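# Stand a toppled bottle upright in an empty carton cell

## Task

Pick up only the bottle lying on its side on the steel table and place it, cap pointing up, in a carton cell that holds nothing. Open the gripper and withdraw the arm. The bottle must stay in place by itself, not because the robot is holding it.

## Robot and tools

ROBOT. Two 6-joint arms, left_arm and right_arm, each with a parallel two-finger gripper. In the scene frame, left_arm's root link is at (-0.048, +0.227, 0) m and right_arm's is at (-0.046, -0.264, 0) m. Both are yawed only slightly (quat_wxyz +1.000,0,0,-0.004 and +0.997,0,0,+0.078).

FRAME. The scene frame has its origin on the table surface midway between the arms. +z is up, +x points out over the table, and left_arm sits toward +y. The words left and right are just arm names and say nothing about image sides. The gripper's fingers extend along its own +z axis and close along its y axis. The reported hand point lies between the finger pads, roughly 1 cm short of the fingertips.

execute_actions. Argument "actions" is a list holding zero or one item, plus an optional boolean "pictures" (images come by default).
- Empty list: no new command; it just reports the state.
- Move: {"rows": [...], "steps": n}. Give 1 to 15 rows and n up to 15 (default 15). Each step lasts 1/30 s. Row k is used on step k, and the final row repeats if there are fewer rows than steps.
- Wait: {"steps": n} with n up to 300. It returns once n steps have passed since the previous result, and your reply time counts toward them.

Each row is one flat list of 14 numbers covering both arms, even if only one moves. The order is left_arm waist, shoulder, elbow, wrist pitch, wrist yaw, wrist roll, opening, then the same seven for right_arm. The six joint values are absolute target angles in radians, in the same form as the Joint positions line. They are not offsets.

Stated joint ranges (rad) for each arm:
- waist -2.880..2.880
- shoulder 0.000..3.142
- elbow 0.000..3.019
- wrist pitch -1.693..1.571
- wrist yaw -1.571..1.571
- wrist roll -2.094..2.094

The true ends may differ by up to 0.019 rad. A call is rejected, and nothing is sent, if a target exceeds a range end by more than 0.019 and also lies beyond the joint's last reported angle. A target past the real end is cut off at that end, and a "joint sent to its limit" line may follow, possibly about an earlier move. A missing line does not prove there is more room.

Opening is a number from -1 (closed) to +1 (fully open). Away from the extremes, the fingers go to where grip_measured would read the value you command. To hold an object, keep commanding less than grip_measured shows. About 0.03 below it gives a firm grip, and a smaller margin gives a lighter one. Each pad pushes roughly 50-62 N at most, less on thin parts, with a brief spike on first contact. Each gripper's reading has its own fixed error of about 1 mm.

MOTION. Speed is limited. On every step each joint's target is clamped to within a lead of its measured angle: waist 0.264, shoulder 0.32, elbow 0.276, wrist pitch 0.33, wrist yaw 0.186, wrist roll 0.522 rad. If the targets would move a hand more than 70 mm from where it is measured, all of that arm's targets are scaled back. Between calls the arms keep heading to the last row you sent. They stop once they have nearly stopped moving, including when blocked, or after any HELD step. After that, only a new move pushes further, though fingers already in motion keep moving.

RESULTS.
- State line: for each arm, end_effector_position (m) and end_effector_quat_wxyz in the scene frame. The position is less accurate at long reach.
- Joint positions / Joint velocities: one block per arm with six joints (rad, rad/s), then the finger pad gap in metres (0.094 when fully open).
- grip_measured: the measured opening on the command scale.
- "joint command not followed": a clearance check changed or blocked that arm's joint targets on some steps. The rest of the row still ran.
- HELD: marks each step on which your row was not sent, fully or partly.
- Joint torques: total drive output in joint order. They are noisy, carry fixed offsets and scale factors, and are nonzero in free air, so treat them as rough contact hints.
- MOTOR HOT: appears at 85 °C. At 100 °C an OVER-TEMPERATURE FAULT makes that arm go limp and drop until it cools. Avoid long loaded holds.

zoom_image. Arguments: "camera" and "region" [x0, y0, x1, y1], given in pixels of that camera's latest full image with (0,0) at top-left. The region can be at most 504x504. It returns an enlarged crop.

Cameras: cam_head_left and cam_head_right (504x504, fixed pinhole with radial distortion), and cam_left_wrist and cam_right_wrist (616x616 fisheye, 90° half-angle). Calibration gives K, distortion D and T_world_to_cam, a 4x4 transform from the scene frame to the camera frame in metres (OpenCV conventions). Wrist camera poses are computed from reported joint angles. Expect errors of a few millimetres and degrees. Results with pictures list any cameras whose numbers changed.

read_manual. Optional "section" (only "licences"). It returns licence text and does not move anything.

finished_scene. Argument "scene": the number of the current scene. Replying with no tool call ends everything.

CAUTIONS.
- Nothing may leave the table.
- Keep the arms from colliding or pressing on each other.
- Avoid dropping or slipping the bottle, slamming, and heavy pushing.
- Brief outside tugs on a held part, or nudges to loose objects, can happen.
- Before finishing, open the gripper, lift clear, and confirm the bottle stands upright in its cell unaided.

Each tool is called after ">>>" by a JSON object that holds its "api" and its "payload", one argument or row to a line.

## Session

>>> {"api": "execute_actions", "payload": {
  "actions": []
}}

Scene clock: 0.00 s of 5440.00 s.
left_arm: end_effector_position=(+0.3546, -0.3105, +0.2750) grip_measured=+1.000 end_effector_quat_wxyz=(+0.350, +0.805, +0.321, +0.355) | right_arm: end_effector_position=(+0.1247, -0.5870, +0.3205) grip_measured=+1.000 end_effector_quat_wxyz=(+0.232, +0.365, +0.893, -0.127)
Joint positions: left_arm=[-1.055  1.65   1.393 -0.379 -0.561  1.608  0.094] | right_arm=[-1.3    0.971  1.105 -1.184 -0.129 -0.334  0.094]
Joint velocities: left_arm=[-0.005 -0.015  0.012  0.007  0.037  0.007  0.   ] | right_arm=[-0.005 -0.015  0.002 -0.007 -0.037 -0.022  0.   ]
Joint torques (N m, as the arm reports them, + toward a larger angle): no reading
Motor temperatures (°C, as the motors report them): left_arm=[26 27 26 25 25 26] | right_arm=[27 28 25 25 27 27]

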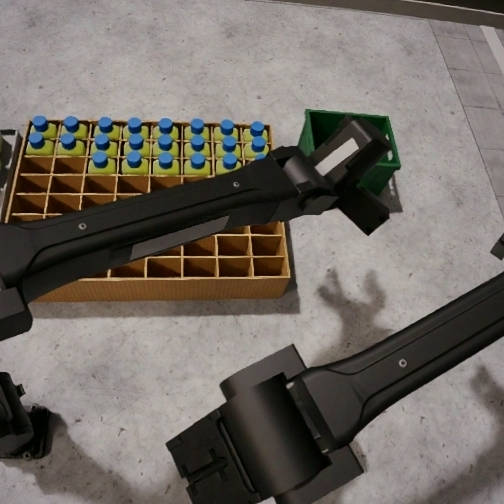

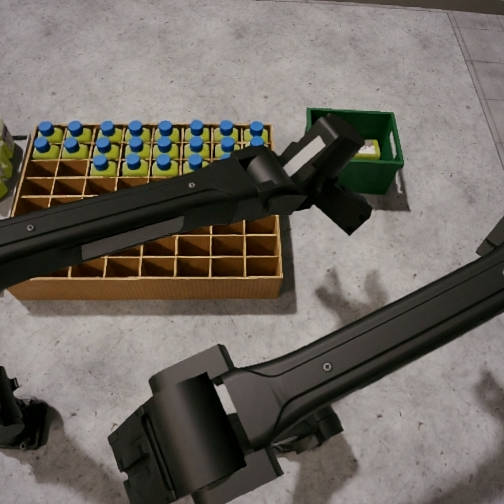

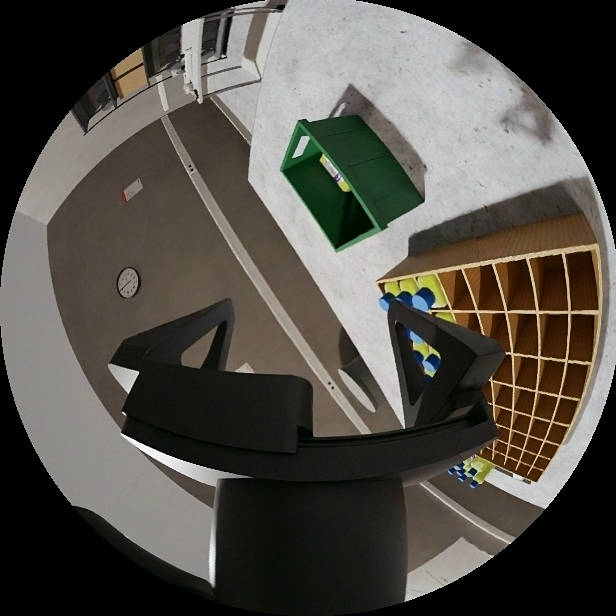

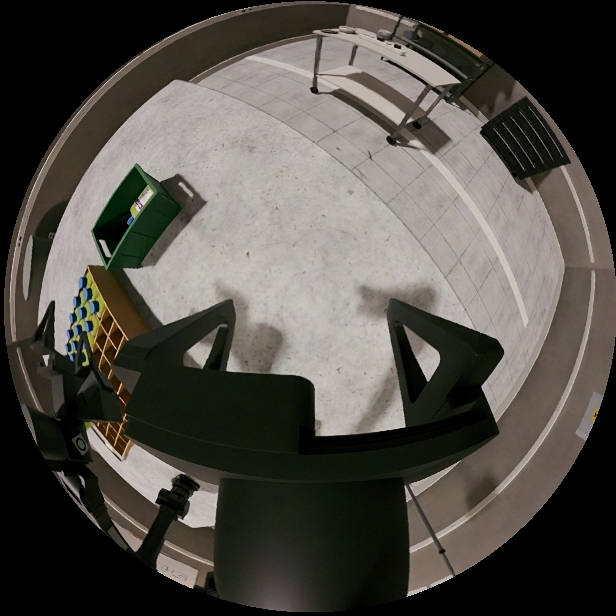

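>>> {"api": "execute_actions", "payload": {
  "actions": [
    {"rows":[[0.3,1.3,1.4,-1.3,0,0,1,-1.3,0.971,1.105,-1.184,-0.129,-0.334,1]]}
  ],
  "pictures": false
}}

>>> {"api": "execute_actions", "payload": {
  "actions": [
    {"steps":90}
  ]
}}

Scene clock: 4.70 s of 5440.00 s.
left_arm: end_effector_position=(+0.3758, -0.0847, +0.3179) grip_measured=+1.000 end_effector_quat_wxyz=(+0.282, +0.715, +0.635, +0.081) | right_arm: end_effector_position=(+0.1247, -0.5870, +0.3205) grip_measured=+1.000 end_effector_quat_wxyz=(+0.232, +0.365, +0.893, -0.127)
Joint positions: left_arm=[-0.64   1.354  1.371 -0.993 -0.047  1.055  0.094] | right_arm=[-1.3    0.971  1.105 -1.184 -0.129 -0.334  0.094]
Joint velocities: left_arm=[ 1.382 -0.464 -0.007 -1.58   0.462 -1.443  0.   ] | right_arm=[-0.005 -0.015 -0.007 -0.007 -0.037 -0.022  0.   ]
Joint torques (N m, as the arm reports them, + toward a larger angle): left_arm=[-1.85 -7.82 13.12  1.25  0.03 -0.07] | right_arm=[-0.51 -3.92 11.25  0.72 -0.06  0.01]
Motor temperatures (°C, as the motors report them): left_arm=[26 27 28 26 25 26] | right_arm=[27 28 26 25 27 27]
Steps of this call (steps 1 to 90: nothing new was sent; then 1.20 s passed at rest; steps 91 to 105: all 15 steps of this action). Readings (joint positions):
91: left_arm=[-1.050 1.644 1.393 -0.399 -0.530 1.583] | right_arm=[-1.300 0.971 1.105 -1.184 -0.129 -0.334]
92: left_arm=[-1.043 1.633 1.389 -0.433 -0.497 1.554] | right_arm=[-1.300 0.971 1.105 -1.184 -0.129 -0.334]
94: left_arm=[-1.013 1.599 1.377 -0.502 -0.432 1.497] | right_arm=[-1.300 0.971 1.105 -1.184 -0.129 -0.334]
98: left_arm=[-0.917 1.509 1.371 -0.653 -0.291 1.367] | right_arm=[-1.300 0.971 1.105 -1.184 -0.129 -0.334]
105: the state above

Scene clock: 7.70 s of 5440.00 s.
left_arm: end_effector_position=(+0.3856, +0.3575, +0.3046) grip_measured=+1.000 end_effector_quat_wxyz=(+0.166, -0.138, +0.976, +0.027) | right_arm: end_effector_position=(+0.1247, -0.5870, +0.3205) grip_measured=+1.000 end_effector_quat_wxyz=(+0.232, +0.365, +0.893, -0.127)
Joint positions: left_arm=[ 0.3    1.312  1.371 -1.293 -0.003  0.012  0.094] | right_arm=[-1.3    0.971  1.105 -1.184 -0.129 -0.334  0.094]
Joint velocities: left_arm=[ 0.005 -0.005 -0.007 -0.007 -0.007  0.007  0.   ] | right_arm=[-0.005  0.005 -0.017 -0.007  0.066 -0.007  0.   ]
Joint torques (N m, as the arm reports them, + toward a larger angle): left_arm=[-2.37 -8.29 14.    0.74  0.09 -0.05] | right_arm=[ 0.38 -4.49 11.25  0.68 -0.03 -0.02]
Motor temperatures (°C, as the motors report them): left_arm=[26 27 28 26 25 26] | right_arm=[27 28 27 25 27 27]
Steps of this call (steps 1 to 45: the robot went on to your last target; steps 46 to 90: nothing new was sent). Readings (joint positions):
1: left_arm=[-0.592 1.340 1.371 -1.047 -0.035 1.004] | right_arm=[-1.300 0.971 1.105 -1.184 -0.129 -0.334]
2: left_arm=[-0.541 1.329 1.371 -1.095 -0.026 0.950] | right_arm=[-1.300 0.971 1.105 -1.184 -0.129 -0.334]
4: left_arm=[-0.433 1.315 1.371 -1.169 -0.015 0.838] | right_arm=[-1.300 0.971 1.105 -1.184 -0.129 -0.334]
8: left_arm=[-0.204 1.312 1.371 -1.243 -0.008 0.603] | right_arm=[-1.300 0.971 1.105 -1.184 -0.129 -0.334]
90: the state above
All arms were judged still, so your last target was given up. Only a new action makes them travel on or press farther. Fingers that are still opening or closing keep moving.
camera_calibration (this result's frames):
cam_left_wrist: T_world_to_cam=[[0.289583, -0.957149, -0.00266458, 0.229402], [-0.916245, -0.278011, 0.288455, 0.367618], [-0.276835, -0.0810902, -0.95749, 0.556539], [0, 0, 0, 1]] pos_world=[0.424467, 0.366904, 0.427451]

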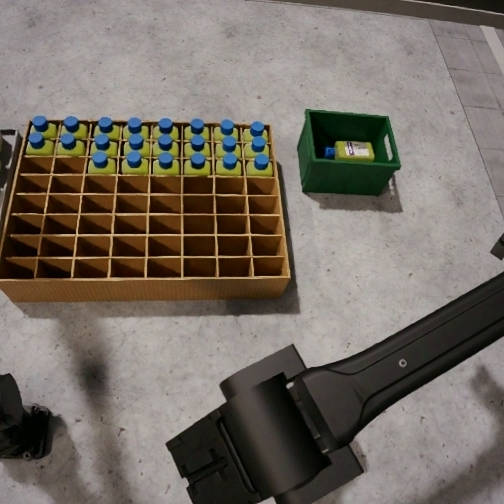

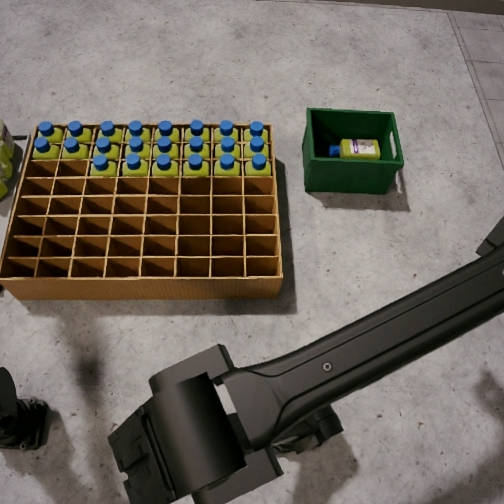

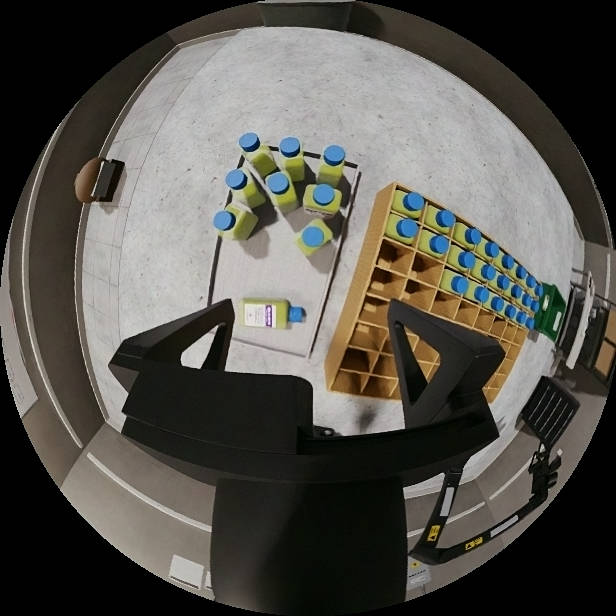

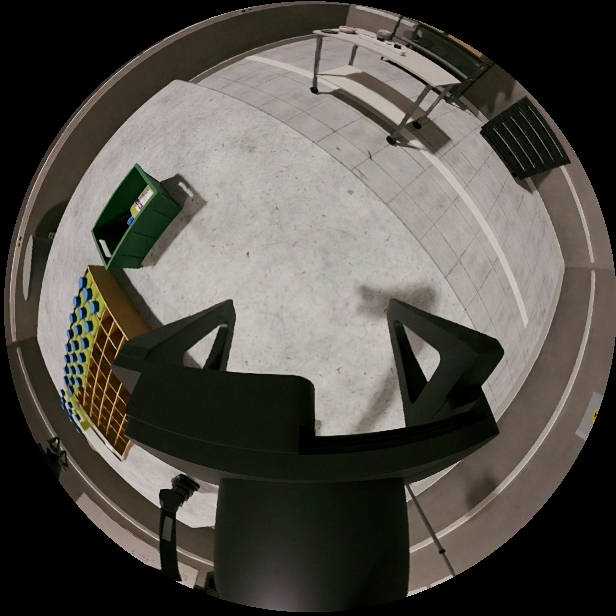

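>>> {"api": "execute_actions", "payload": {
  "actions": [
    {"rows":[[0.364,1.32,1.04,-1.265,0,1.67,0.4,-1.3,0.971,1.105,-1.184,-0.129,-0.334,1]]}
  ],
  "pictures": false
}}

>>> {"api": "execute_actions", "payload": {
  "actions": [
    {"steps":40}
  ]
}}

Scene clock: 13.70 s of 5440.00 s.
left_arm: end_effector_position=(+0.2824, +0.3493, +0.1426) grip_measured=+0.403 end_effector_quat_wxyz=(-0.014, +0.443, +0.896, -0.012) | right_arm: end_effector_position=(+0.1247, -0.5870, +0.3205) grip_measured=+1.000 end_effector_quat_wxyz=(+0.232, +0.365, +0.893, -0.127)
Joint positions: left_arm=[ 0.362  1.34   1.003 -1.27  -0.003  1.273  0.066] | right_arm=[-1.3    0.971  1.105 -1.184 -0.129 -0.334  0.094]
Joint velocities: left_arm=[-0.005 -0.103  0.017  0.012 -0.11   2.645 -0.001] | right_arm=[-0.015  0.005 -0.012 -0.012  0.022  0.037  0.   ]
Joint torques (N m, as the arm reports them, + toward a larger angle): left_arm=[-2.18 -7.35 13.42  0.53  0.19  0.09] | right_arm=[-0.5  -4.02 11.2   0.69 -0.05 -0.04]
Motor temperatures (°C, as the motors report them): left_arm=[26 28 30 26 25 26] | right_arm=[27 28 27 25 27 27]
Steps of this call (steps 1 to 90: nothing new was sent; then 2.50 s passed at rest; steps 91 to 105: all 15 steps of this action). Readings (joint positions):
91: left_arm=[0.302 1.310 1.353 -1.284 -0.003 0.057] | right_arm=[-1.300 0.971 1.105 -1.184 -0.129 -0.334]
92: left_arm=[0.306 1.299 1.316 -1.274 -0.003 0.110] | right_arm=[-1.300 0.971 1.105 -1.184 -0.129 -0.334]
94: left_arm=[0.318 1.287 1.220 -1.272 -0.003 0.220] | right_arm=[-1.300 0.971 1.105 -1.184 -0.129 -0.334]
98: left_arm=[0.351 1.312 1.038 -1.271 -0.003 0.585] | right_arm=[-1.300 0.971 1.105 -1.184 -0.129 -0.334]
105: the state above

Scene clock: 15.03 s of 5440.00 s.
left_arm: end_effector_position=(+0.2823, +0.3492, +0.1465) grip_measured=+0.403 end_effector_quat_wxyz=(-0.008, +0.607, +0.795, -0.010) | right_arm: end_effector_position=(+0.1247, -0.5870, +0.3205) grip_measured=+1.000 end_effector_quat_wxyz=(+0.232, +0.365, +0.893, -0.127)
Joint positions: left_arm=[ 0.362  1.328  1.003 -1.27  -0.003  1.658  0.066] | right_arm=[-1.3    0.971  1.105 -1.184 -0.129 -0.334  0.094]
Joint velocities: left_arm=[ 0.005  0.005 -0.012  0.022 -0.037  0.007  0.001] | right_arm=[-0.024 -0.015  0.002  0.002 -0.139 -0.095  0.   ]
Joint torques (N m, as the arm reports them, + toward a larger angle): left_arm=[-2.2  -7.02 13.53  0.55  0.19  0.15] | right_arm=[-0.08 -4.6  11.3   0.88 -0.04 -0.02]
Motor temperatures (°C, as the motors report them): left_arm=[26 28 30 26 25 26] | right_arm=[27 28 28 25 27 27]
Steps of this call (steps 1 to 40: the robot went on to your last target). Readings (joint positions):
1: left_arm=[0.362 1.336 1.003 -1.270 -0.003 1.351] | right_arm=[-1.300 0.971 1.105 -1.184 -0.129 -0.334]
2: left_arm=[0.362 1.333 1.003 -1.270 -0.003 1.412] | right_arm=[-1.300 0.971 1.105 -1.184 -0.129 -0.334]
4: left_arm=[0.362 1.329 1.003 -1.270 -0.003 1.501] | right_arm=[-1.300 0.971 1.105 -1.184 -0.129 -0.334]
8: left_arm=[0.362 1.328 1.003 -1.270 -0.003 1.594] | right_arm=[-1.300 0.971 1.105 -1.184 -0.129 -0.334]
40: the state above
camera_calibration (this result's frames):
cam_left_wrist: T_world_to_cam=[[-0.960739, -0.27635, 0.0247439, 0.362121], [-0.209182, 0.780033, 0.589738, -0.296951], [-0.182275, 0.561408, -0.807215, 0.102825], [0, 0, 0, 1]] pos_world=[0.304529, 0.273977, 0.249165]

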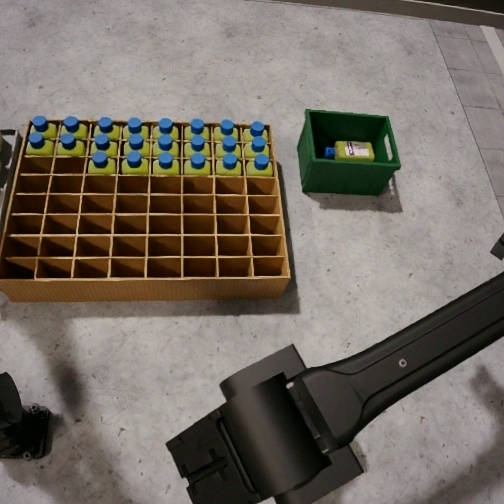

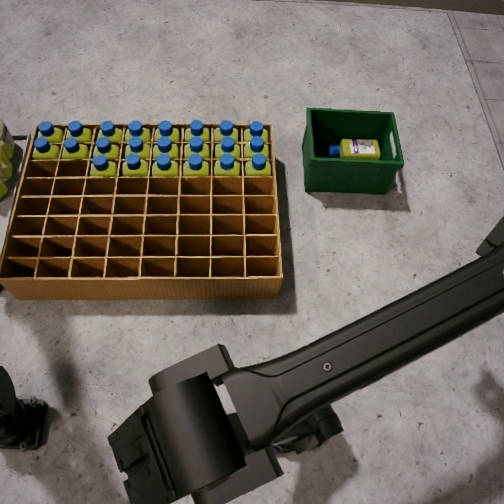

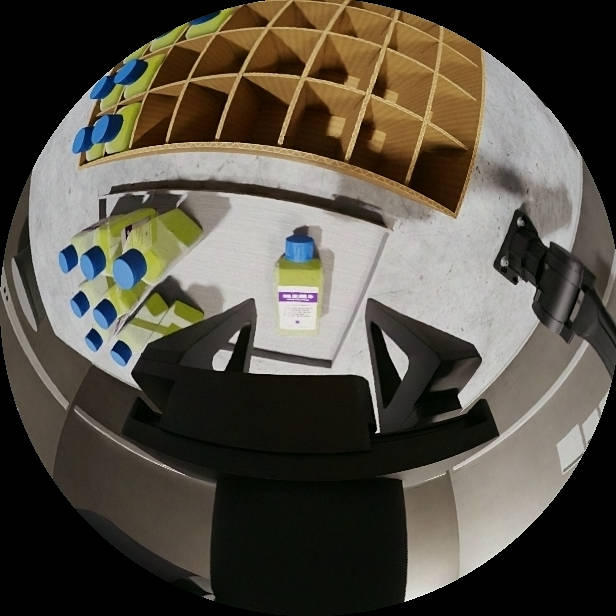

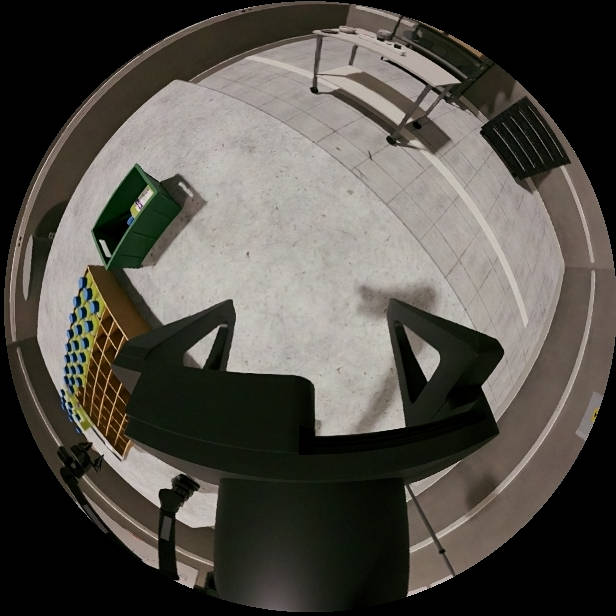

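>>> {"api": "execute_actions", "payload": {
  "actions": [
    {"rows":[[0.364,1.35,1.0,-1.19,0,1.67,0.4,-1.3,0.971,1.105,-1.184,-0.129,-0.334,1],[0.364,1.35,1.0,-1.19,0,1.67,0.4,-1.3,0.971,1.105,-1.184,-0.129,-0.334,1],[0.364,1.35,1.0,-1.19,0,1.67,0.4,-1.3,0.971,1.105,-1.184,-0.129,-0.334,1],[0.364,1.39,0.95,-1.1,0,1.67,0.4,-1.3,0.971,1.105,-1.184,-0.129,-0.334,1],[0.364,1.39,0.95,-1.1,0,1.67,0.4,-1.3,0.971,1.105,-1.184,-0.129,-0.334,1],[0.364,1.39,0.95,-1.1,0,1.67,0.4,-1.3,0.971,1.105,-1.184,-0.129,-0.334,1],[0.364,1.43,0.9,-1.01,0,1.67,0.4,-1.3,0.971,1.105,-1.184,-0.129,-0.334,1],[0.364,1.43,0.9,-1.01,0,1.67,0.4,-1.3,0.971,1.105,-1.184,-0.129,-0.334,1],[0.364,1.43,0.9,-1.01,0,1.67,0.4,-1.3,0.971,1.105,-1.184,-0.129,-0.334,1],[0.364,1.465,0.862,-0.925,0,1.67,0.4,-1.3,0.971,1.105,-1.184,-0.129,-0.334,1]]}
  ],
  "pictures": false
}}

>>> {"api": "execute_actions", "payload": {
  "actions": [
    {"steps":25}
  ]
}}

Scene clock: 20.20 s of 5440.00 s.
left_arm: end_effector_position=(+0.2896, +0.3519, +0.0398) grip_measured=+0.403 end_effector_quat_wxyz=(-0.004, +0.607, +0.795, -0.004) | right_arm: end_effector_position=(+0.1247, -0.5870, +0.3205) grip_measured=+1.000 end_effector_quat_wxyz=(+0.232, +0.365, +0.893, -0.127)
Joint positions: left_arm=[ 0.362  1.485  0.845 -0.943 -0.003  1.658  0.066] | right_arm=[-1.3    0.971  1.105 -1.184 -0.129 -0.334  0.094]
Joint velocities: left_arm=[-0.015  0.063 -0.1    0.061 -0.066 -0.007  0.   ] | right_arm=[-0.015 -0.005  0.007 -0.017  0.037 -0.007  0.   ]
Joint torques (N m, as the arm reports them, + toward a larger angle): left_arm=[-2.18 -9.26 10.7   0.88  0.19  0.14] | right_arm=[-0.3  -4.18 11.26  0.65 -0.06 -0.01]
Motor temperatures (°C, as the motors report them): left_arm=[26 28 31 26 25 26] | right_arm=[27 28 28 25 27 27]
Steps of this call (steps 1 to 15: the robot went on to your last target; steps 16 to 90: nothing new was sent; then 1.67 s passed at rest; steps 91 to 105: all 15 steps of this action). Readings (joint positions):
91: left_arm=[0.362 1.329 1.001 -1.256 -0.003 1.658] | right_arm=[-1.300 0.971 1.105 -1.184 -0.129 -0.334]
92: left_arm=[0.362 1.330 0.999 -1.235 -0.003 1.658] | right_arm=[-1.300 0.971 1.105 -1.184 -0.129 -0.334]
94: left_arm=[0.362 1.339 0.992 -1.191 -0.003 1.658] | right_arm=[-1.300 0.971 1.105 -1.184 -0.129 -0.334]
98: left_arm=[0.362 1.383 0.936 -1.068 -0.003 1.658] | right_arm=[-1.300 0.971 1.105 -1.184 -0.129 -0.334]
105: the state above

Scene clock: 21.03 s of 5440.00 s.
left_arm: end_effector_position=(+0.2917, +0.3527, +0.0421) grip_measured=+0.403 end_effector_quat_wxyz=(-0.000, +0.607, +0.795, +0.002) | right_arm: end_effector_position=(+0.1247, -0.5870, +0.3205) grip_measured=+1.000 end_effector_quat_wxyz=(+0.232, +0.365, +0.893, -0.127)
Joint positions: left_arm=[ 0.362  1.477  0.844 -0.935 -0.003  1.658  0.066] | right_arm=[-1.3    0.971  1.105 -1.184 -0.129 -0.334  0.094]
Joint velocities: left_arm=[ 0.005 -0.005 -0.017 -0.007 -0.022  0.066 -0.002] | right_arm=[-0.005  0.005 -0.002  0.007  0.022  0.125  0.   ]
Joint torques (N m, as the arm reports them, + toward a larger angle): left_arm=[-2.21 -8.24 10.33  0.77  0.19  0.14] | right_arm=[-0.05 -4.48 11.23  0.7   0.   -0.02]
Motor temperatures (°C, as the motors report them): left_arm=[26 28 31 26 25 26] | right_arm=[27 28 28 25 27 27]
Steps of this call (steps 1 to 15: the robot went on to your last target; steps 16 to 25: nothing new was sent). Readings (joint positions):
1: left_arm=[0.362 1.485 0.844 -0.941 -0.003 1.658] | right_arm=[-1.300 0.971 1.105 -1.184 -0.129 -0.334]
2: left_arm=[0.362 1.485 0.844 -0.940 -0.003 1.658] | right_arm=[-1.300 0.971 1.105 -1.184 -0.129 -0.334]
4: left_arm=[0.362 1.480 0.844 -0.935 -0.003 1.658] | right_arm=[-1.300 0.971 1.105 -1.184 -0.129 -0.334]
8: left_arm=[0.362 1.477 0.844 -0.935 -0.003 1.658] | right_arm=[-1.300 0.971 1.105 -1.184 -0.129 -0.334]
25: the state above
All arms were judged still, so your last target was given up. Only a new action makes them travel on or press farther. Fingers that are still opening or closing keep moving.
camera_calibration (this result's frames):
cam_left_wrist: T_world_to_cam=[[-0.961126, -0.276088, -0.00340486, 0.375917], [-0.224528, 0.77434, 0.591595, -0.22971], [-0.160696, 0.569363, -0.806228, 0.00916022], [0, 0, 0, 1]] pos_world=[0.3112, 0.276444, 0.144561]

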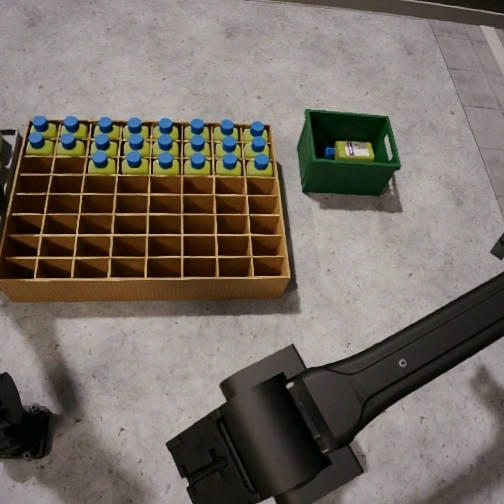

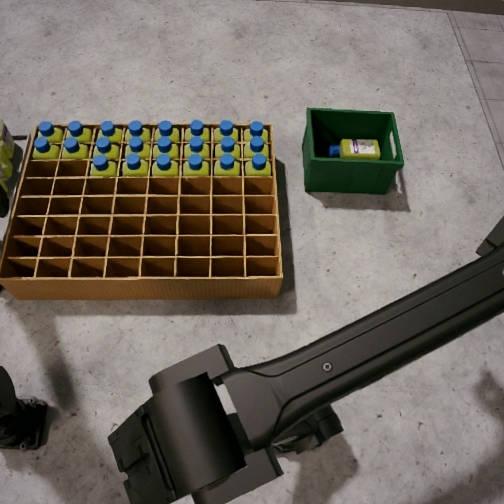

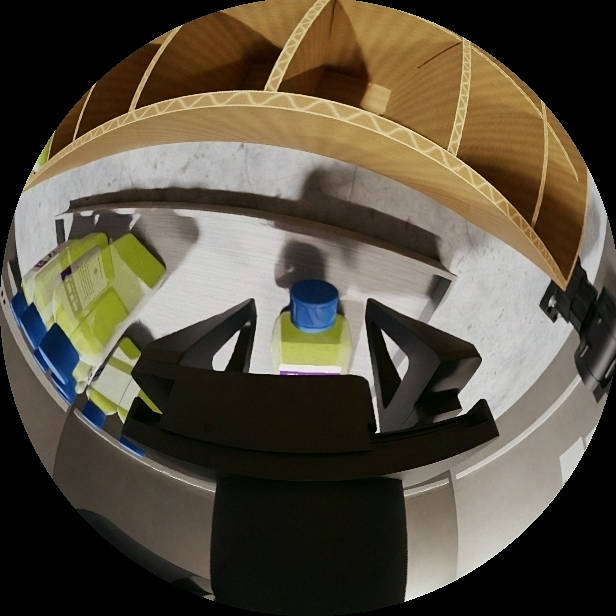

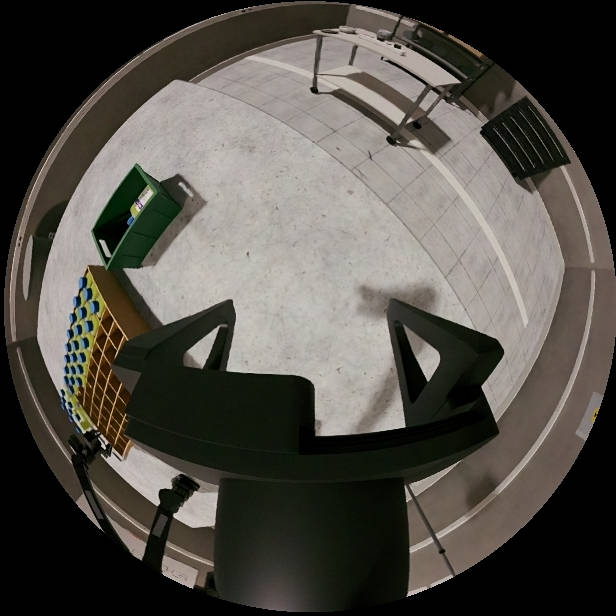

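Slightly lower, then close.

>>> {"api": "execute_actions", "payload": {
  "actions": [
    {"rows":[[0.36,1.47,0.848,-0.91,0,1.67,0.4,-1.3,0.971,1.105,-1.184,-0.129,-0.334,1]]}
  ],
  "pictures": false
}}

>>> {"api": "execute_actions", "payload": {
  "actions": [
    {"rows":[[0.36,1.47,0.848,-0.91,0,1.67,-0.5,-1.3,0.971,1.105,-1.184,-0.129,-0.334,1]]}
  ]
}}

Scene clock: 22.93 s of 5440.00 s.
left_arm: end_effector_position=(+0.2951, +0.3539, +0.0422) grip_measured=+0.403 end_effector_quat_wxyz=(+0.004, +0.607, +0.795, +0.008) | right_arm: end_effector_position=(+0.1247, -0.5870, +0.3205) grip_measured=+1.000 end_effector_quat_wxyz=(+0.232, +0.365, +0.893, -0.127)
Joint positions: left_arm=[ 0.362  1.477  0.844 -0.92  -0.003  1.658  0.066] | right_arm=[-1.3    0.971  1.105 -1.184 -0.129 -0.334  0.094]
Joint velocities: left_arm=[-0.015 -0.005 -0.007 -0.017 -0.037 -0.037  0.   ] | right_arm=[-0.005 -0.005 -0.017 -0.012  0.066  0.066  0.   ]
Joint torques (N m, as the arm reports them, + toward a larger angle): left_arm=[-2.48 -7.76  9.12  0.78  0.19  0.14] | right_arm=[-0.01 -4.46 11.36  0.66 -0.03  0.02]
Motor temperatures (°C, as the motors report them): left_arm=[26 28 30 26 25 26] | right_arm=[27 28 28 25 27 27]
Steps of this call (steps 1 to 42: nothing new was sent; steps 43 to 57: all 15 steps of this action). Readings (joint positions):
43: left_arm=[0.362 1.477 0.844 -0.932 -0.003 1.658] | right_arm=[-1.300 0.971 1.105 -1.184 -0.129 -0.334]
44: left_arm=[0.362 1.477 0.844 -0.928 -0.003 1.658] | right_arm=[-1.300 0.971 1.105 -1.184 -0.129 -0.334]
46: left_arm=[0.362 1.477 0.844 -0.922 -0.003 1.658] | right_arm=[-1.300 0.971 1.105 -1.184 -0.129 -0.334]
50: left_arm=[0.362 1.477 0.844 -0.920 -0.003 1.658] | right_arm=[-1.300 0.971 1.105 -1.184 -0.129 -0.334]
57: the state above

Scene clock: 23.43 s of 5440.00 s.
left_arm: end_effector_position=(+0.2955, +0.3540, +0.0431) grip_measured=-0.496 end_effector_quat_wxyz=(+0.005, +0.607, +0.795, +0.010) | right_arm: end_effector_position=(+0.1247, -0.5870, +0.3205) grip_measured=+1.000 end_effector_quat_wxyz=(+0.232, +0.365, +0.893, -0.127)
Joint positions: left_arm=[ 0.362  1.474  0.844 -0.919 -0.002  1.658  0.024] | right_arm=[-1.3    0.971  1.105 -1.184 -0.129 -0.334  0.094]
Joint velocities: left_arm=[ 0.005 -0.005 -0.017 -0.007  0.051  0.022  0.001] | right_arm=[-0.015 -0.005  0.002  0.002  0.051 -0.095  0.   ]
Joint torques (N m, as the arm reports them, + toward a larger angle): left_arm=[-2.5  -7.49  9.14  0.76  0.18  0.14] | right_arm=[-0.38 -4.18 11.27  0.82 -0.09  0.  ]
Motor temperatures (°C, as the motors report them): left_arm=[26 28 30 26 25 26] | right_arm=[27 28 28 25 27 27]
Steps of this call (steps 1 to 15: all 15 steps of this action). Readings (joint positions):
1: left_arm=[0.362 1.477 0.844 -0.920 -0.003 1.658] | right_arm=[-1.300 0.971 1.105 -1.184 -0.129 -0.334]
2: left_arm=[0.362 1.477 0.844 -0.920 -0.003 1.658] | right_arm=[-1.300 0.971 1.105 -1.184 -0.129 -0.334]
4: left_arm=[0.362 1.477 0.844 -0.919 -0.002 1.658] | right_arm=[-1.300 0.971 1.105 -1.184 -0.129 -0.334]
8: left_arm=[0.362 1.474 0.844 -0.919 -0.002 1.658] | right_arm=[-1.300 0.971 1.105 -1.184 -0.129 -0.334]
15: the state above
camera_calibration (this result's frames):
cam_left_wrist: T_world_to_cam=[[-0.961016, -0.275641, -0.0216904, 0.380592], [-0.234474, 0.770882, 0.592253, -0.226325], [-0.146529, 0.57425, -0.80546, 0.00383199], [0, 0, 0, 1]] pos_world=[0.313249, 0.277176, 0.145384]

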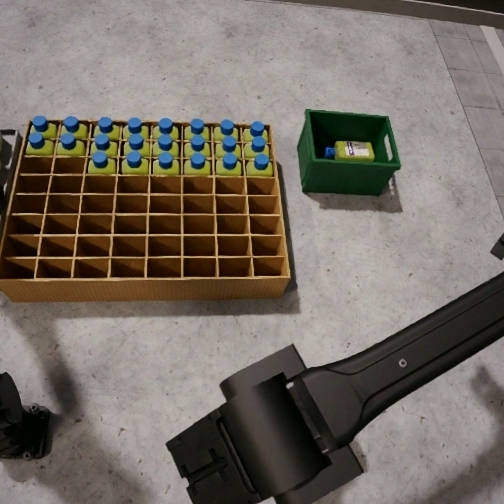

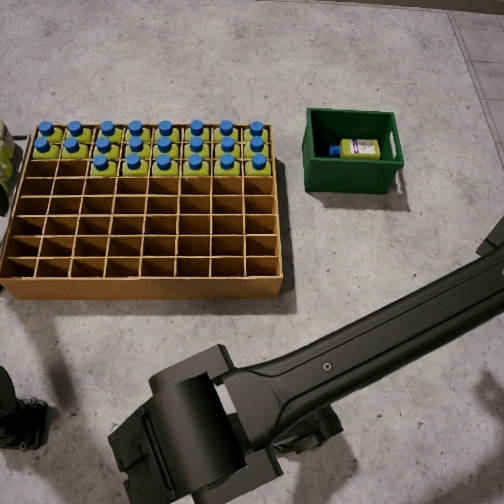

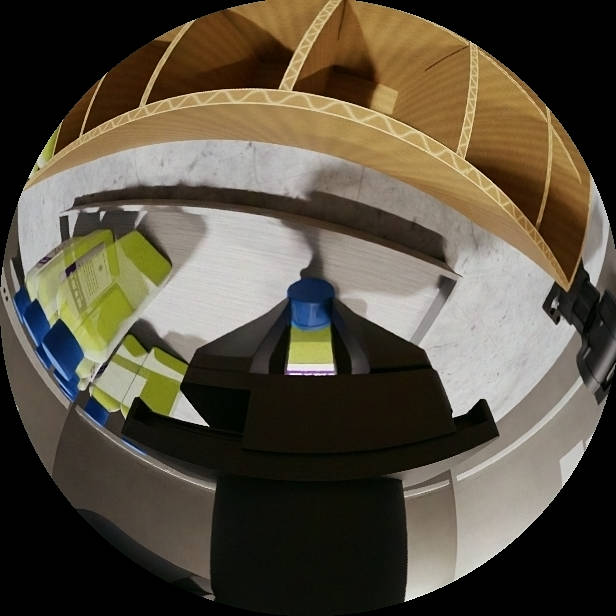

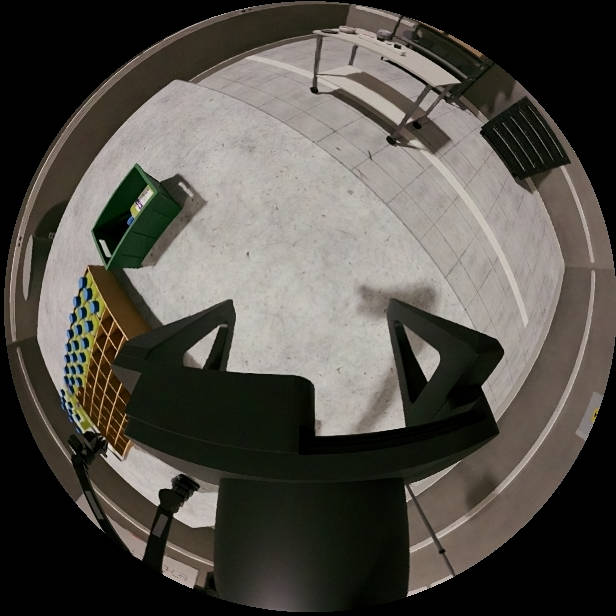

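>>> {"api": "execute_actions", "payload": {
  "actions": [
    {"rows":[[0.36,1.47,0.848,-0.91,0,1.67,0.3,-1.3,0.971,1.105,-1.184,-0.129,-0.334,1]],"steps":8}
  ],
  "pictures": false
}}

>>> {"api": "execute_actions", "payload": {
  "actions": [
    {"rows":[[0.36,1.497,0.82,-0.87,0,1.67,0.3,-1.3,0.971,1.105,-1.184,-0.129,-0.334,1]]}
  ]
}}

Scene clock: 25.27 s of 5440.00 s.
left_arm: end_effector_position=(+0.2955, +0.3540, +0.0431) grip_measured=+0.297 end_effector_quat_wxyz=(+0.005, +0.607, +0.795, +0.010) | right_arm: end_effector_position=(+0.1247, -0.5870, +0.3205) grip_measured=+1.000 end_effector_quat_wxyz=(+0.232, +0.365, +0.893, -0.127)
Joint positions: left_arm=[ 0.362  1.474  0.844 -0.919 -0.002  1.658  0.061] | right_arm=[-1.3    0.971  1.105 -1.184 -0.129 -0.334  0.094]
Joint velocities: left_arm=[-0.005 -0.005 -0.012 -0.007  0.007 -0.037 -0.   ] | right_arm=[-0.005 -0.024  0.002 -0.002 -0.007  0.007  0.   ]
Joint torques (N m, as the arm reports them, + toward a larger angle): left_arm=[-2.52 -7.69  9.11  0.76  0.17  0.14] | right_arm=[-0.58 -4.58 11.27  0.91 -0.01 -0.02]
Motor temperatures (°C, as the motors report them): left_arm=[26 28 30 26 25 26] | right_arm=[27 28 28 25 27 27]
Steps of this call (steps 1 to 15: the robot went on to your last target; steps 16 to 47: nothing new was sent; steps 48 to 55: all 8 steps of this action). Readings (joint positions):
48: left_arm=[0.362 1.474 0.844 -0.919 -0.002 1.658] | right_arm=[-1.300 0.971 1.105 -1.184 -0.129 -0.334]
49: left_arm=[0.362 1.474 0.844 -0.919 -0.002 1.658] | right_arm=[-1.300 0.971 1.105 -1.184 -0.129 -0.334]
51: left_arm=[0.362 1.474 0.844 -0.919 -0.002 1.658] | right_arm=[-1.300 0.971 1.105 -1.184 -0.129 -0.334]
55: the state above

Scene clock: 25.77 s of 5440.00 s.
left_arm: end_effector_position=(+0.2893, +0.3517, +0.0271) grip_measured=+0.297 end_effector_quat_wxyz=(+0.002, +0.607, +0.795, +0.005) | right_arm: end_effector_position=(+0.1247, -0.5870, +0.3205) grip_measured=+1.000 end_effector_quat_wxyz=(+0.232, +0.365, +0.893, -0.127)
Joint positions: left_arm=[ 0.362  1.495  0.814 -0.88  -0.002  1.658  0.061] | right_arm=[-1.3    0.971  1.105 -1.184 -0.129 -0.334  0.094]
Joint velocities: left_arm=[-0.015 -0.005 -0.017  0.002  0.037  0.037 -0.001] | right_arm=[ 0.005 -0.005 -0.012 -0.007 -0.007  0.007  0.   ]
Joint torques (N m, as the arm reports them, + toward a larger angle): left_arm=[-2.47 -7.29  8.99  0.67  0.17  0.14] | right_arm=[ 0.2  -4.74 11.3   0.69 -0.08  0.02]
Motor temperatures (°C, as the motors report them): left_arm=[26 28 30 26 25 26] | right_arm=[27 28 28 25 27 27]
Steps of this call (steps 1 to 15: all 15 steps of this action). Readings (joint positions):
1: left_arm=[0.362 1.475 0.840 -0.910 -0.002 1.658] | right_arm=[-1.300 0.971 1.105 -1.184 -0.129 -0.334]
2: left_arm=[0.362 1.475 0.834 -0.897 -0.002 1.658] | right_arm=[-1.300 0.971 1.105 -1.184 -0.129 -0.334]
4: left_arm=[0.362 1.482 0.824 -0.885 -0.002 1.658] | right_arm=[-1.300 0.971 1.105 -1.184 -0.129 -0.334]
8: left_arm=[0.362 1.494 0.814 -0.882 -0.002 1.658] | right_arm=[-1.300 0.971 1.105 -1.184 -0.129 -0.334]
15: the state above
camera_calibration (this result's frames):
cam_left_wrist: T_world_to_cam=[[-0.961187, -0.275705, -0.0102795, 0.373383], [-0.228119, 0.773229, 0.591674, -0.219178], [-0.155179, 0.571055, -0.806112, -0.00501017], [0, 0, 0, 1]] pos_world=[0.308115, 0.27528, 0.129482]

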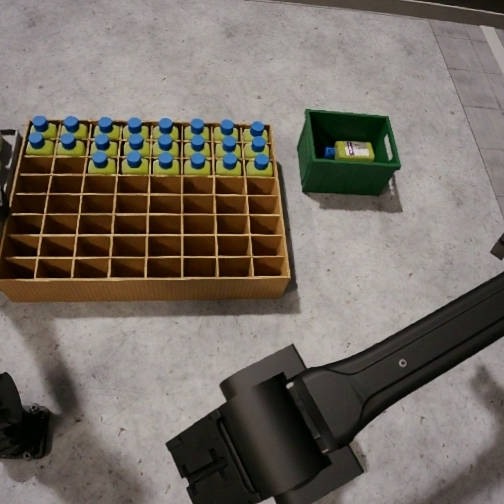

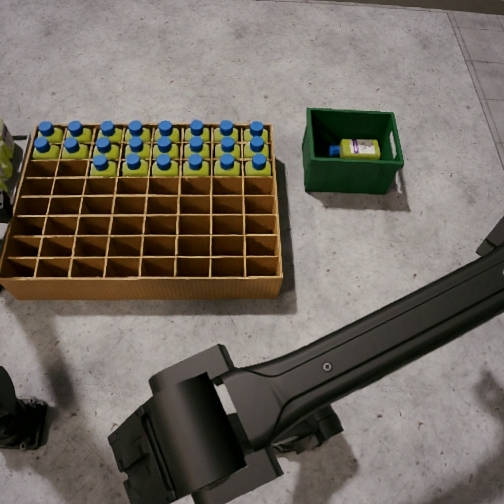

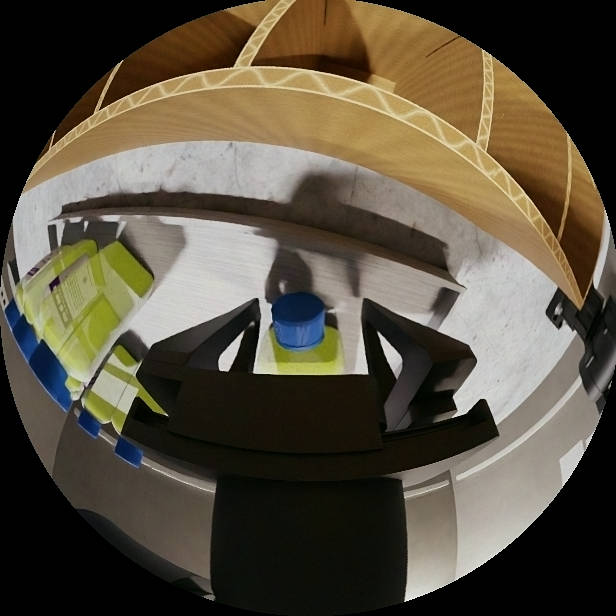

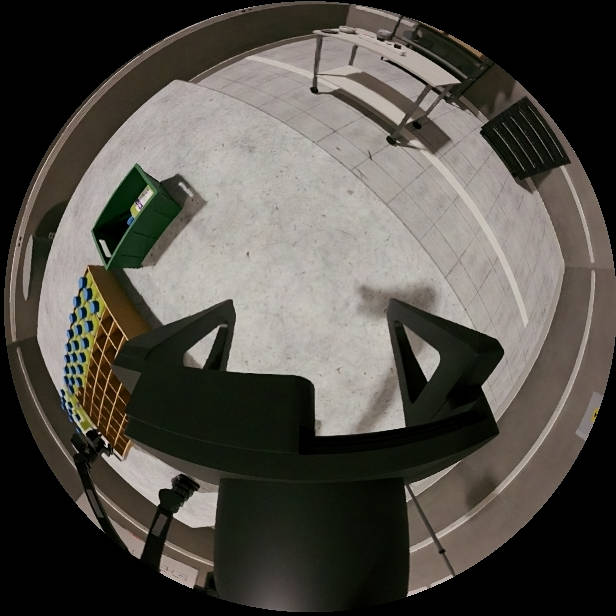

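Pinch is at the cap's end; shift toward the body and outward.

>>> {"api": "execute_actions", "payload": {
  "actions": [
    {"rows":[[0.384,1.497,0.82,-0.85,0,1.68,0.3,-1.3,0.971,1.105,-1.184,-0.129,-0.334,1]],"steps":10}
  ],
  "pictures": false
}}

>>> {"api": "execute_actions", "payload": {
  "actions": [
    {"rows":[[0.384,1.497,0.82,-0.85,0,1.68,-0.5,-1.3,0.971,1.105,-1.184,-0.129,-0.334,1]]}
  ],
  "pictures": false
}}

>>> {"api": "execute_actions", "payload": {
  "actions": [
    {"rows":[[0.384,1.4,0.95,-1.05,0,1.68,-0.5,-1.3,0.971,1.105,-1.184,-0.129,-0.334,1]]}
  ],
  "pictures": false
}}

>>> {"api": "execute_actions", "payload": {
  "actions": [
    {"rows":[[0.384,1.2,1.1,-1.4,0,1.68,-0.5,-1.3,0.971,1.105,-1.184,-0.129,-0.334,1]]}
  ]
}}

Scene clock: 28.97 s of 5440.00 s.
left_arm: end_effector_position=(+0.2922, +0.3581, +0.0272) grip_measured=+0.297 end_effector_quat_wxyz=(+0.007, +0.605, +0.796, +0.014) | right_arm: end_effector_position=(+0.1247, -0.5870, +0.3205) grip_measured=+1.000 end_effector_quat_wxyz=(+0.232, +0.365, +0.893, -0.127)
Joint positions: left_arm=[ 0.375  1.495  0.814 -0.86  -0.002  1.666  0.061] | right_arm=[-1.3    0.971  1.105 -1.184 -0.129 -0.334  0.094]
Joint velocities: left_arm=[-0.015 -0.005 -0.007 -0.017 -0.066 -0.022 -0.001] | right_arm=[-0.005 -0.005 -0.032  0.012  0.037 -0.095  0.   ]
Joint torques (N m, as the arm reports them, + toward a larger angle): left_arm=[-1.78 -7.2   8.91  0.78  0.17  0.13] | right_arm=[-0.6  -4.43 11.39  0.73  0.   -0.03]
Motor temperatures (°C, as the motors report them): left_arm=[26 28 30 26 25 26] | right_arm=[27 28 29 25 27 27]
Steps of this call (steps 1 to 15: the robot went on to your last target; steps 16 to 86: nothing new was sent; steps 87 to 96: all 10 steps of this action). Readings (joint positions):
87: left_arm=[0.362 1.495 0.814 -0.876 -0.002 1.660] | right_arm=[-1.300 0.971 1.105 -1.184 -0.129 -0.334]
88: left_arm=[0.364 1.495 0.814 -0.870 -0.002 1.662] | right_arm=[-1.300 0.971 1.105 -1.184 -0.129 -0.334]
90: left_arm=[0.370 1.495 0.814 -0.862 -0.002 1.664] | right_arm=[-1.300 0.971 1.105 -1.184 -0.129 -0.334]
94: left_arm=[0.375 1.495 0.814 -0.860 -0.002 1.666] | right_arm=[-1.300 0.971 1.105 -1.184 -0.129 -0.334]
96: the state above

Scene clock: 29.47 s of 5440.00 s.
left_arm: end_effector_position=(+0.2926, +0.3582, +0.0272) grip_measured=-0.427 end_effector_quat_wxyz=(+0.008, +0.605, +0.796, +0.014) | right_arm: end_effector_position=(+0.1247, -0.5870, +0.3205) grip_measured=+1.000 end_effector_quat_wxyz=(+0.232, +0.365, +0.893, -0.127)
Joint positions: left_arm=[ 0.376  1.495  0.814 -0.858 -0.     1.669  0.027] | right_arm=[-1.3    0.971  1.105 -1.184 -0.129 -0.334  0.094]
Joint velocities: left_arm=[-0.024 -0.005  0.002 -0.002  0.022  0.007  0.001] | right_arm=[-0.015 -0.005  0.012 -0.002 -0.022  0.037  0.   ]
Joint torques (N m, as the arm reports them, + toward a larger angle): left_arm=[-1.76 -7.13  8.98  0.74  0.08  0.13] | right_arm=[-0.57 -4.49 11.24  0.67  0.01  0.01]
Motor temperatures (°C, as the motors report them): left_arm=[26 28 30 26 25 26] | right_arm=[27 28 29 25 27 27]
Steps of this call (steps 1 to 15: all 15 steps of this action). Readings (joint positions):
1: left_arm=[0.375 1.495 0.814 -0.860 -0.002 1.666] | right_arm=[-1.300 0.971 1.105 -1.184 -0.129 -0.334]
2: left_arm=[0.375 1.495 0.814 -0.859 -0.000 1.668] | right_arm=[-1.300 0.971 1.105 -1.184 -0.129 -0.334]
4: left_arm=[0.376 1.495 0.814 -0.858 -0.000 1.668] | right_arm=[-1.300 0.971 1.105 -1.184 -0.129 -0.334]
8: left_arm=[0.376 1.495 0.814 -0.858 -0.000 1.669] | right_arm=[-1.300 0.971 1.105 -1.184 -0.129 -0.334]
15: the state above

Scene clock: 29.97 s of 5440.00 s.
left_arm: end_effector_position=(+0.3003, +0.3611, +0.0920) grip_measured=-0.427 end_effector_quat_wxyz=(+0.012, +0.606, +0.795, +0.019) | right_arm: end_effector_position=(+0.1247, -0.5870, +0.3205) grip_measured=+1.000 end_effector_quat_wxyz=(+0.232, +0.365, +0.893, -0.127)
Joint positions: left_arm=[ 0.376  1.4    0.916 -1.042  0.     1.671  0.027] | right_arm=[-1.3    0.971  1.105 -1.184 -0.129 -0.334  0.094]
Joint velocities: left_arm=[ 0.005 -0.005  0.007 -0.017 -0.051  0.007 -0.001] | right_arm=[ 0.005 -0.015  0.012 -0.022 -0.037  0.051  0.   ]
Joint torques (N m, as the arm reports them, + toward a larger angle): left_arm=[-2.2  -6.67 12.63  0.16  0.06  0.12] | right_arm=[ 0.15 -4.46 11.19  0.64 -0.07 -0.01]
Motor temperatures (°C, as the motors report them): left_arm=[26 28 30 26 25 26] | right_arm=[27 28 29 25 27 27]
Steps of this call (steps 1 to 15: all 15 steps of this action). Readings (joint positions):
1: left_arm=[0.376 1.491 0.824 -0.891 -0.000 1.671] | right_arm=[-1.300 0.971 1.105 -1.184 -0.129 -0.334]
2: left_arm=[0.376 1.485 0.839 -0.946 0.000 1.671] | right_arm=[-1.300 0.971 1.105 -1.184 -0.129 -0.334]
4: left_arm=[0.376 1.456 0.866 -1.012 0.000 1.671] | right_arm=[-1.300 0.971 1.105 -1.184 -0.129 -0.334]
8: left_arm=[0.376 1.404 0.907 -1.038 0.000 1.671] | right_arm=[-1.300 0.971 1.105 -1.184 -0.129 -0.334]
15: the state above

Scene clock: 30.47 s of 5440.00 s.
left_arm: end_effector_position=(+0.2669, +0.3481, +0.2188) grip_measured=-0.427 end_effector_quat_wxyz=(+0.018, +0.606, +0.795, +0.029) | right_arm: end_effector_position=(+0.1247, -0.5870, +0.3205) grip_measured=+1.000 end_effector_quat_wxyz=(+0.232, +0.365, +0.893, -0.127)
Joint positions: left_arm=[ 0.376  1.182  1.07  -1.39   0.001  1.672  0.027] | right_arm=[-1.3    0.971  1.105 -1.184 -0.129 -0.334  0.094]
Joint velocities: left_arm=[-0.005  0.083 -0.007 -0.051 -0.051  0.007 -0.   ] | right_arm=[ 0.005  0.005  0.002  0.017  0.022 -0.037  0.   ]
Joint torques (N m, as the arm reports them, + toward a larger angle): left_arm=[-2.01 -3.41 13.38  0.26  0.06  0.1 ] | right_arm=[-0.27 -4.54 11.5   0.78 -0.07  0.  ]
Motor temperatures (°C, as the motors report them): left_arm=[26 28 30 26 25 26] | right_arm=[27 28 29 25 27 27]
Steps of this call (steps 1 to 15: all 15 steps of this action). Readings (joint positions):
1: left_arm=[0.376 1.396 0.923 -1.073 0.000 1.672] | right_arm=[-1.300 0.971 1.105 -1.184 -0.129 -0.334]
2: left_arm=[0.376 1.388 0.931 -1.129 0.000 1.672] | right_arm=[-1.300 0.971 1.105 -1.184 -0.129 -0.334]
4: left_arm=[0.376 1.348 0.946 -1.228 0.001 1.672] | right_arm=[-1.300 0.971 1.105 -1.184 -0.129 -0.334]
8: left_arm=[0.376 1.248 1.001 -1.356 0.001 1.672] | right_arm=[-1.300 0.971 1.105 -1.184 -0.129 -0.334]
15: the state above
camera_calibration (this result's frames):
cam_left_wrist: T_world_to_cam=[[-0.958666, -0.275953, -0.0693495, 0.365126], [-0.262178, 0.762006, 0.592123, -0.322042], [-0.110554, 0.58583, -0.802858, 0.130382], [0, 0, 0, 1]] pos_world=[0.280015, 0.269773, 0.320688]

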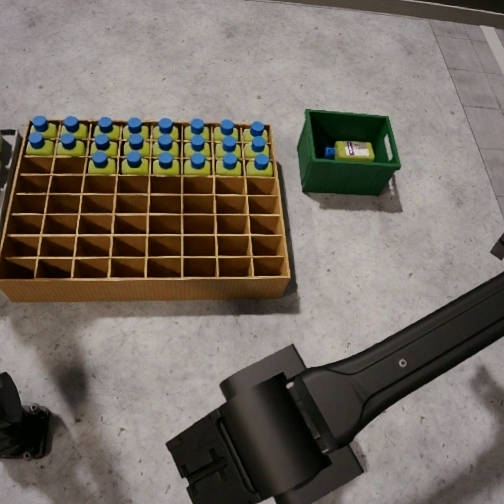

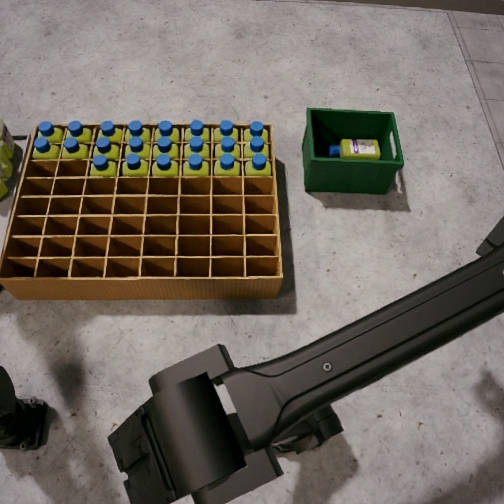

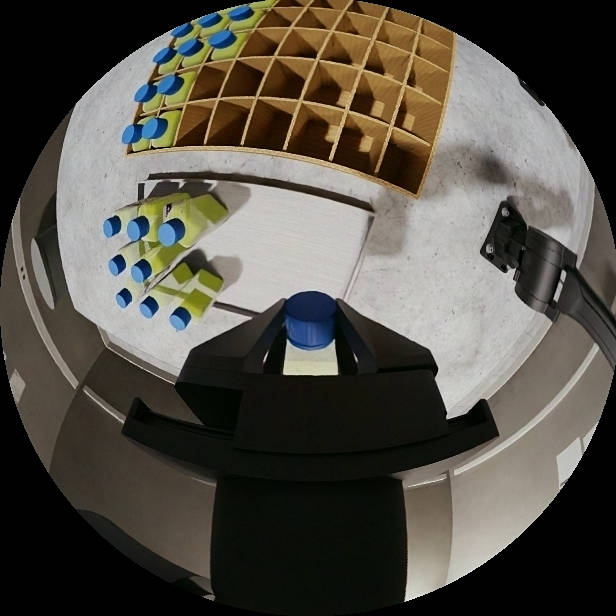

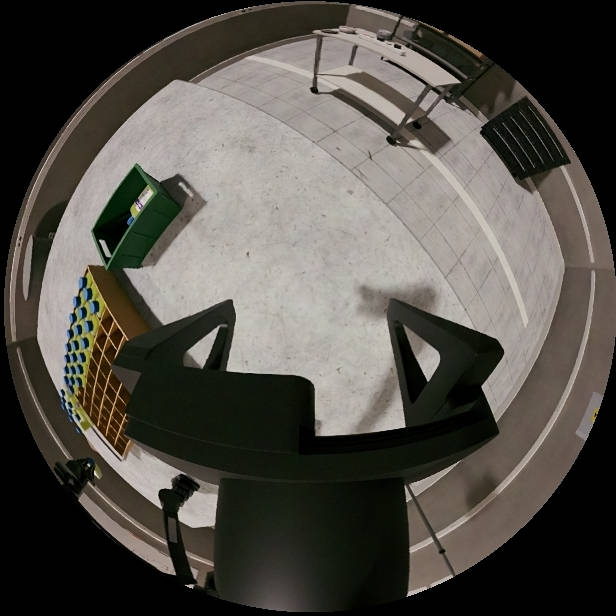

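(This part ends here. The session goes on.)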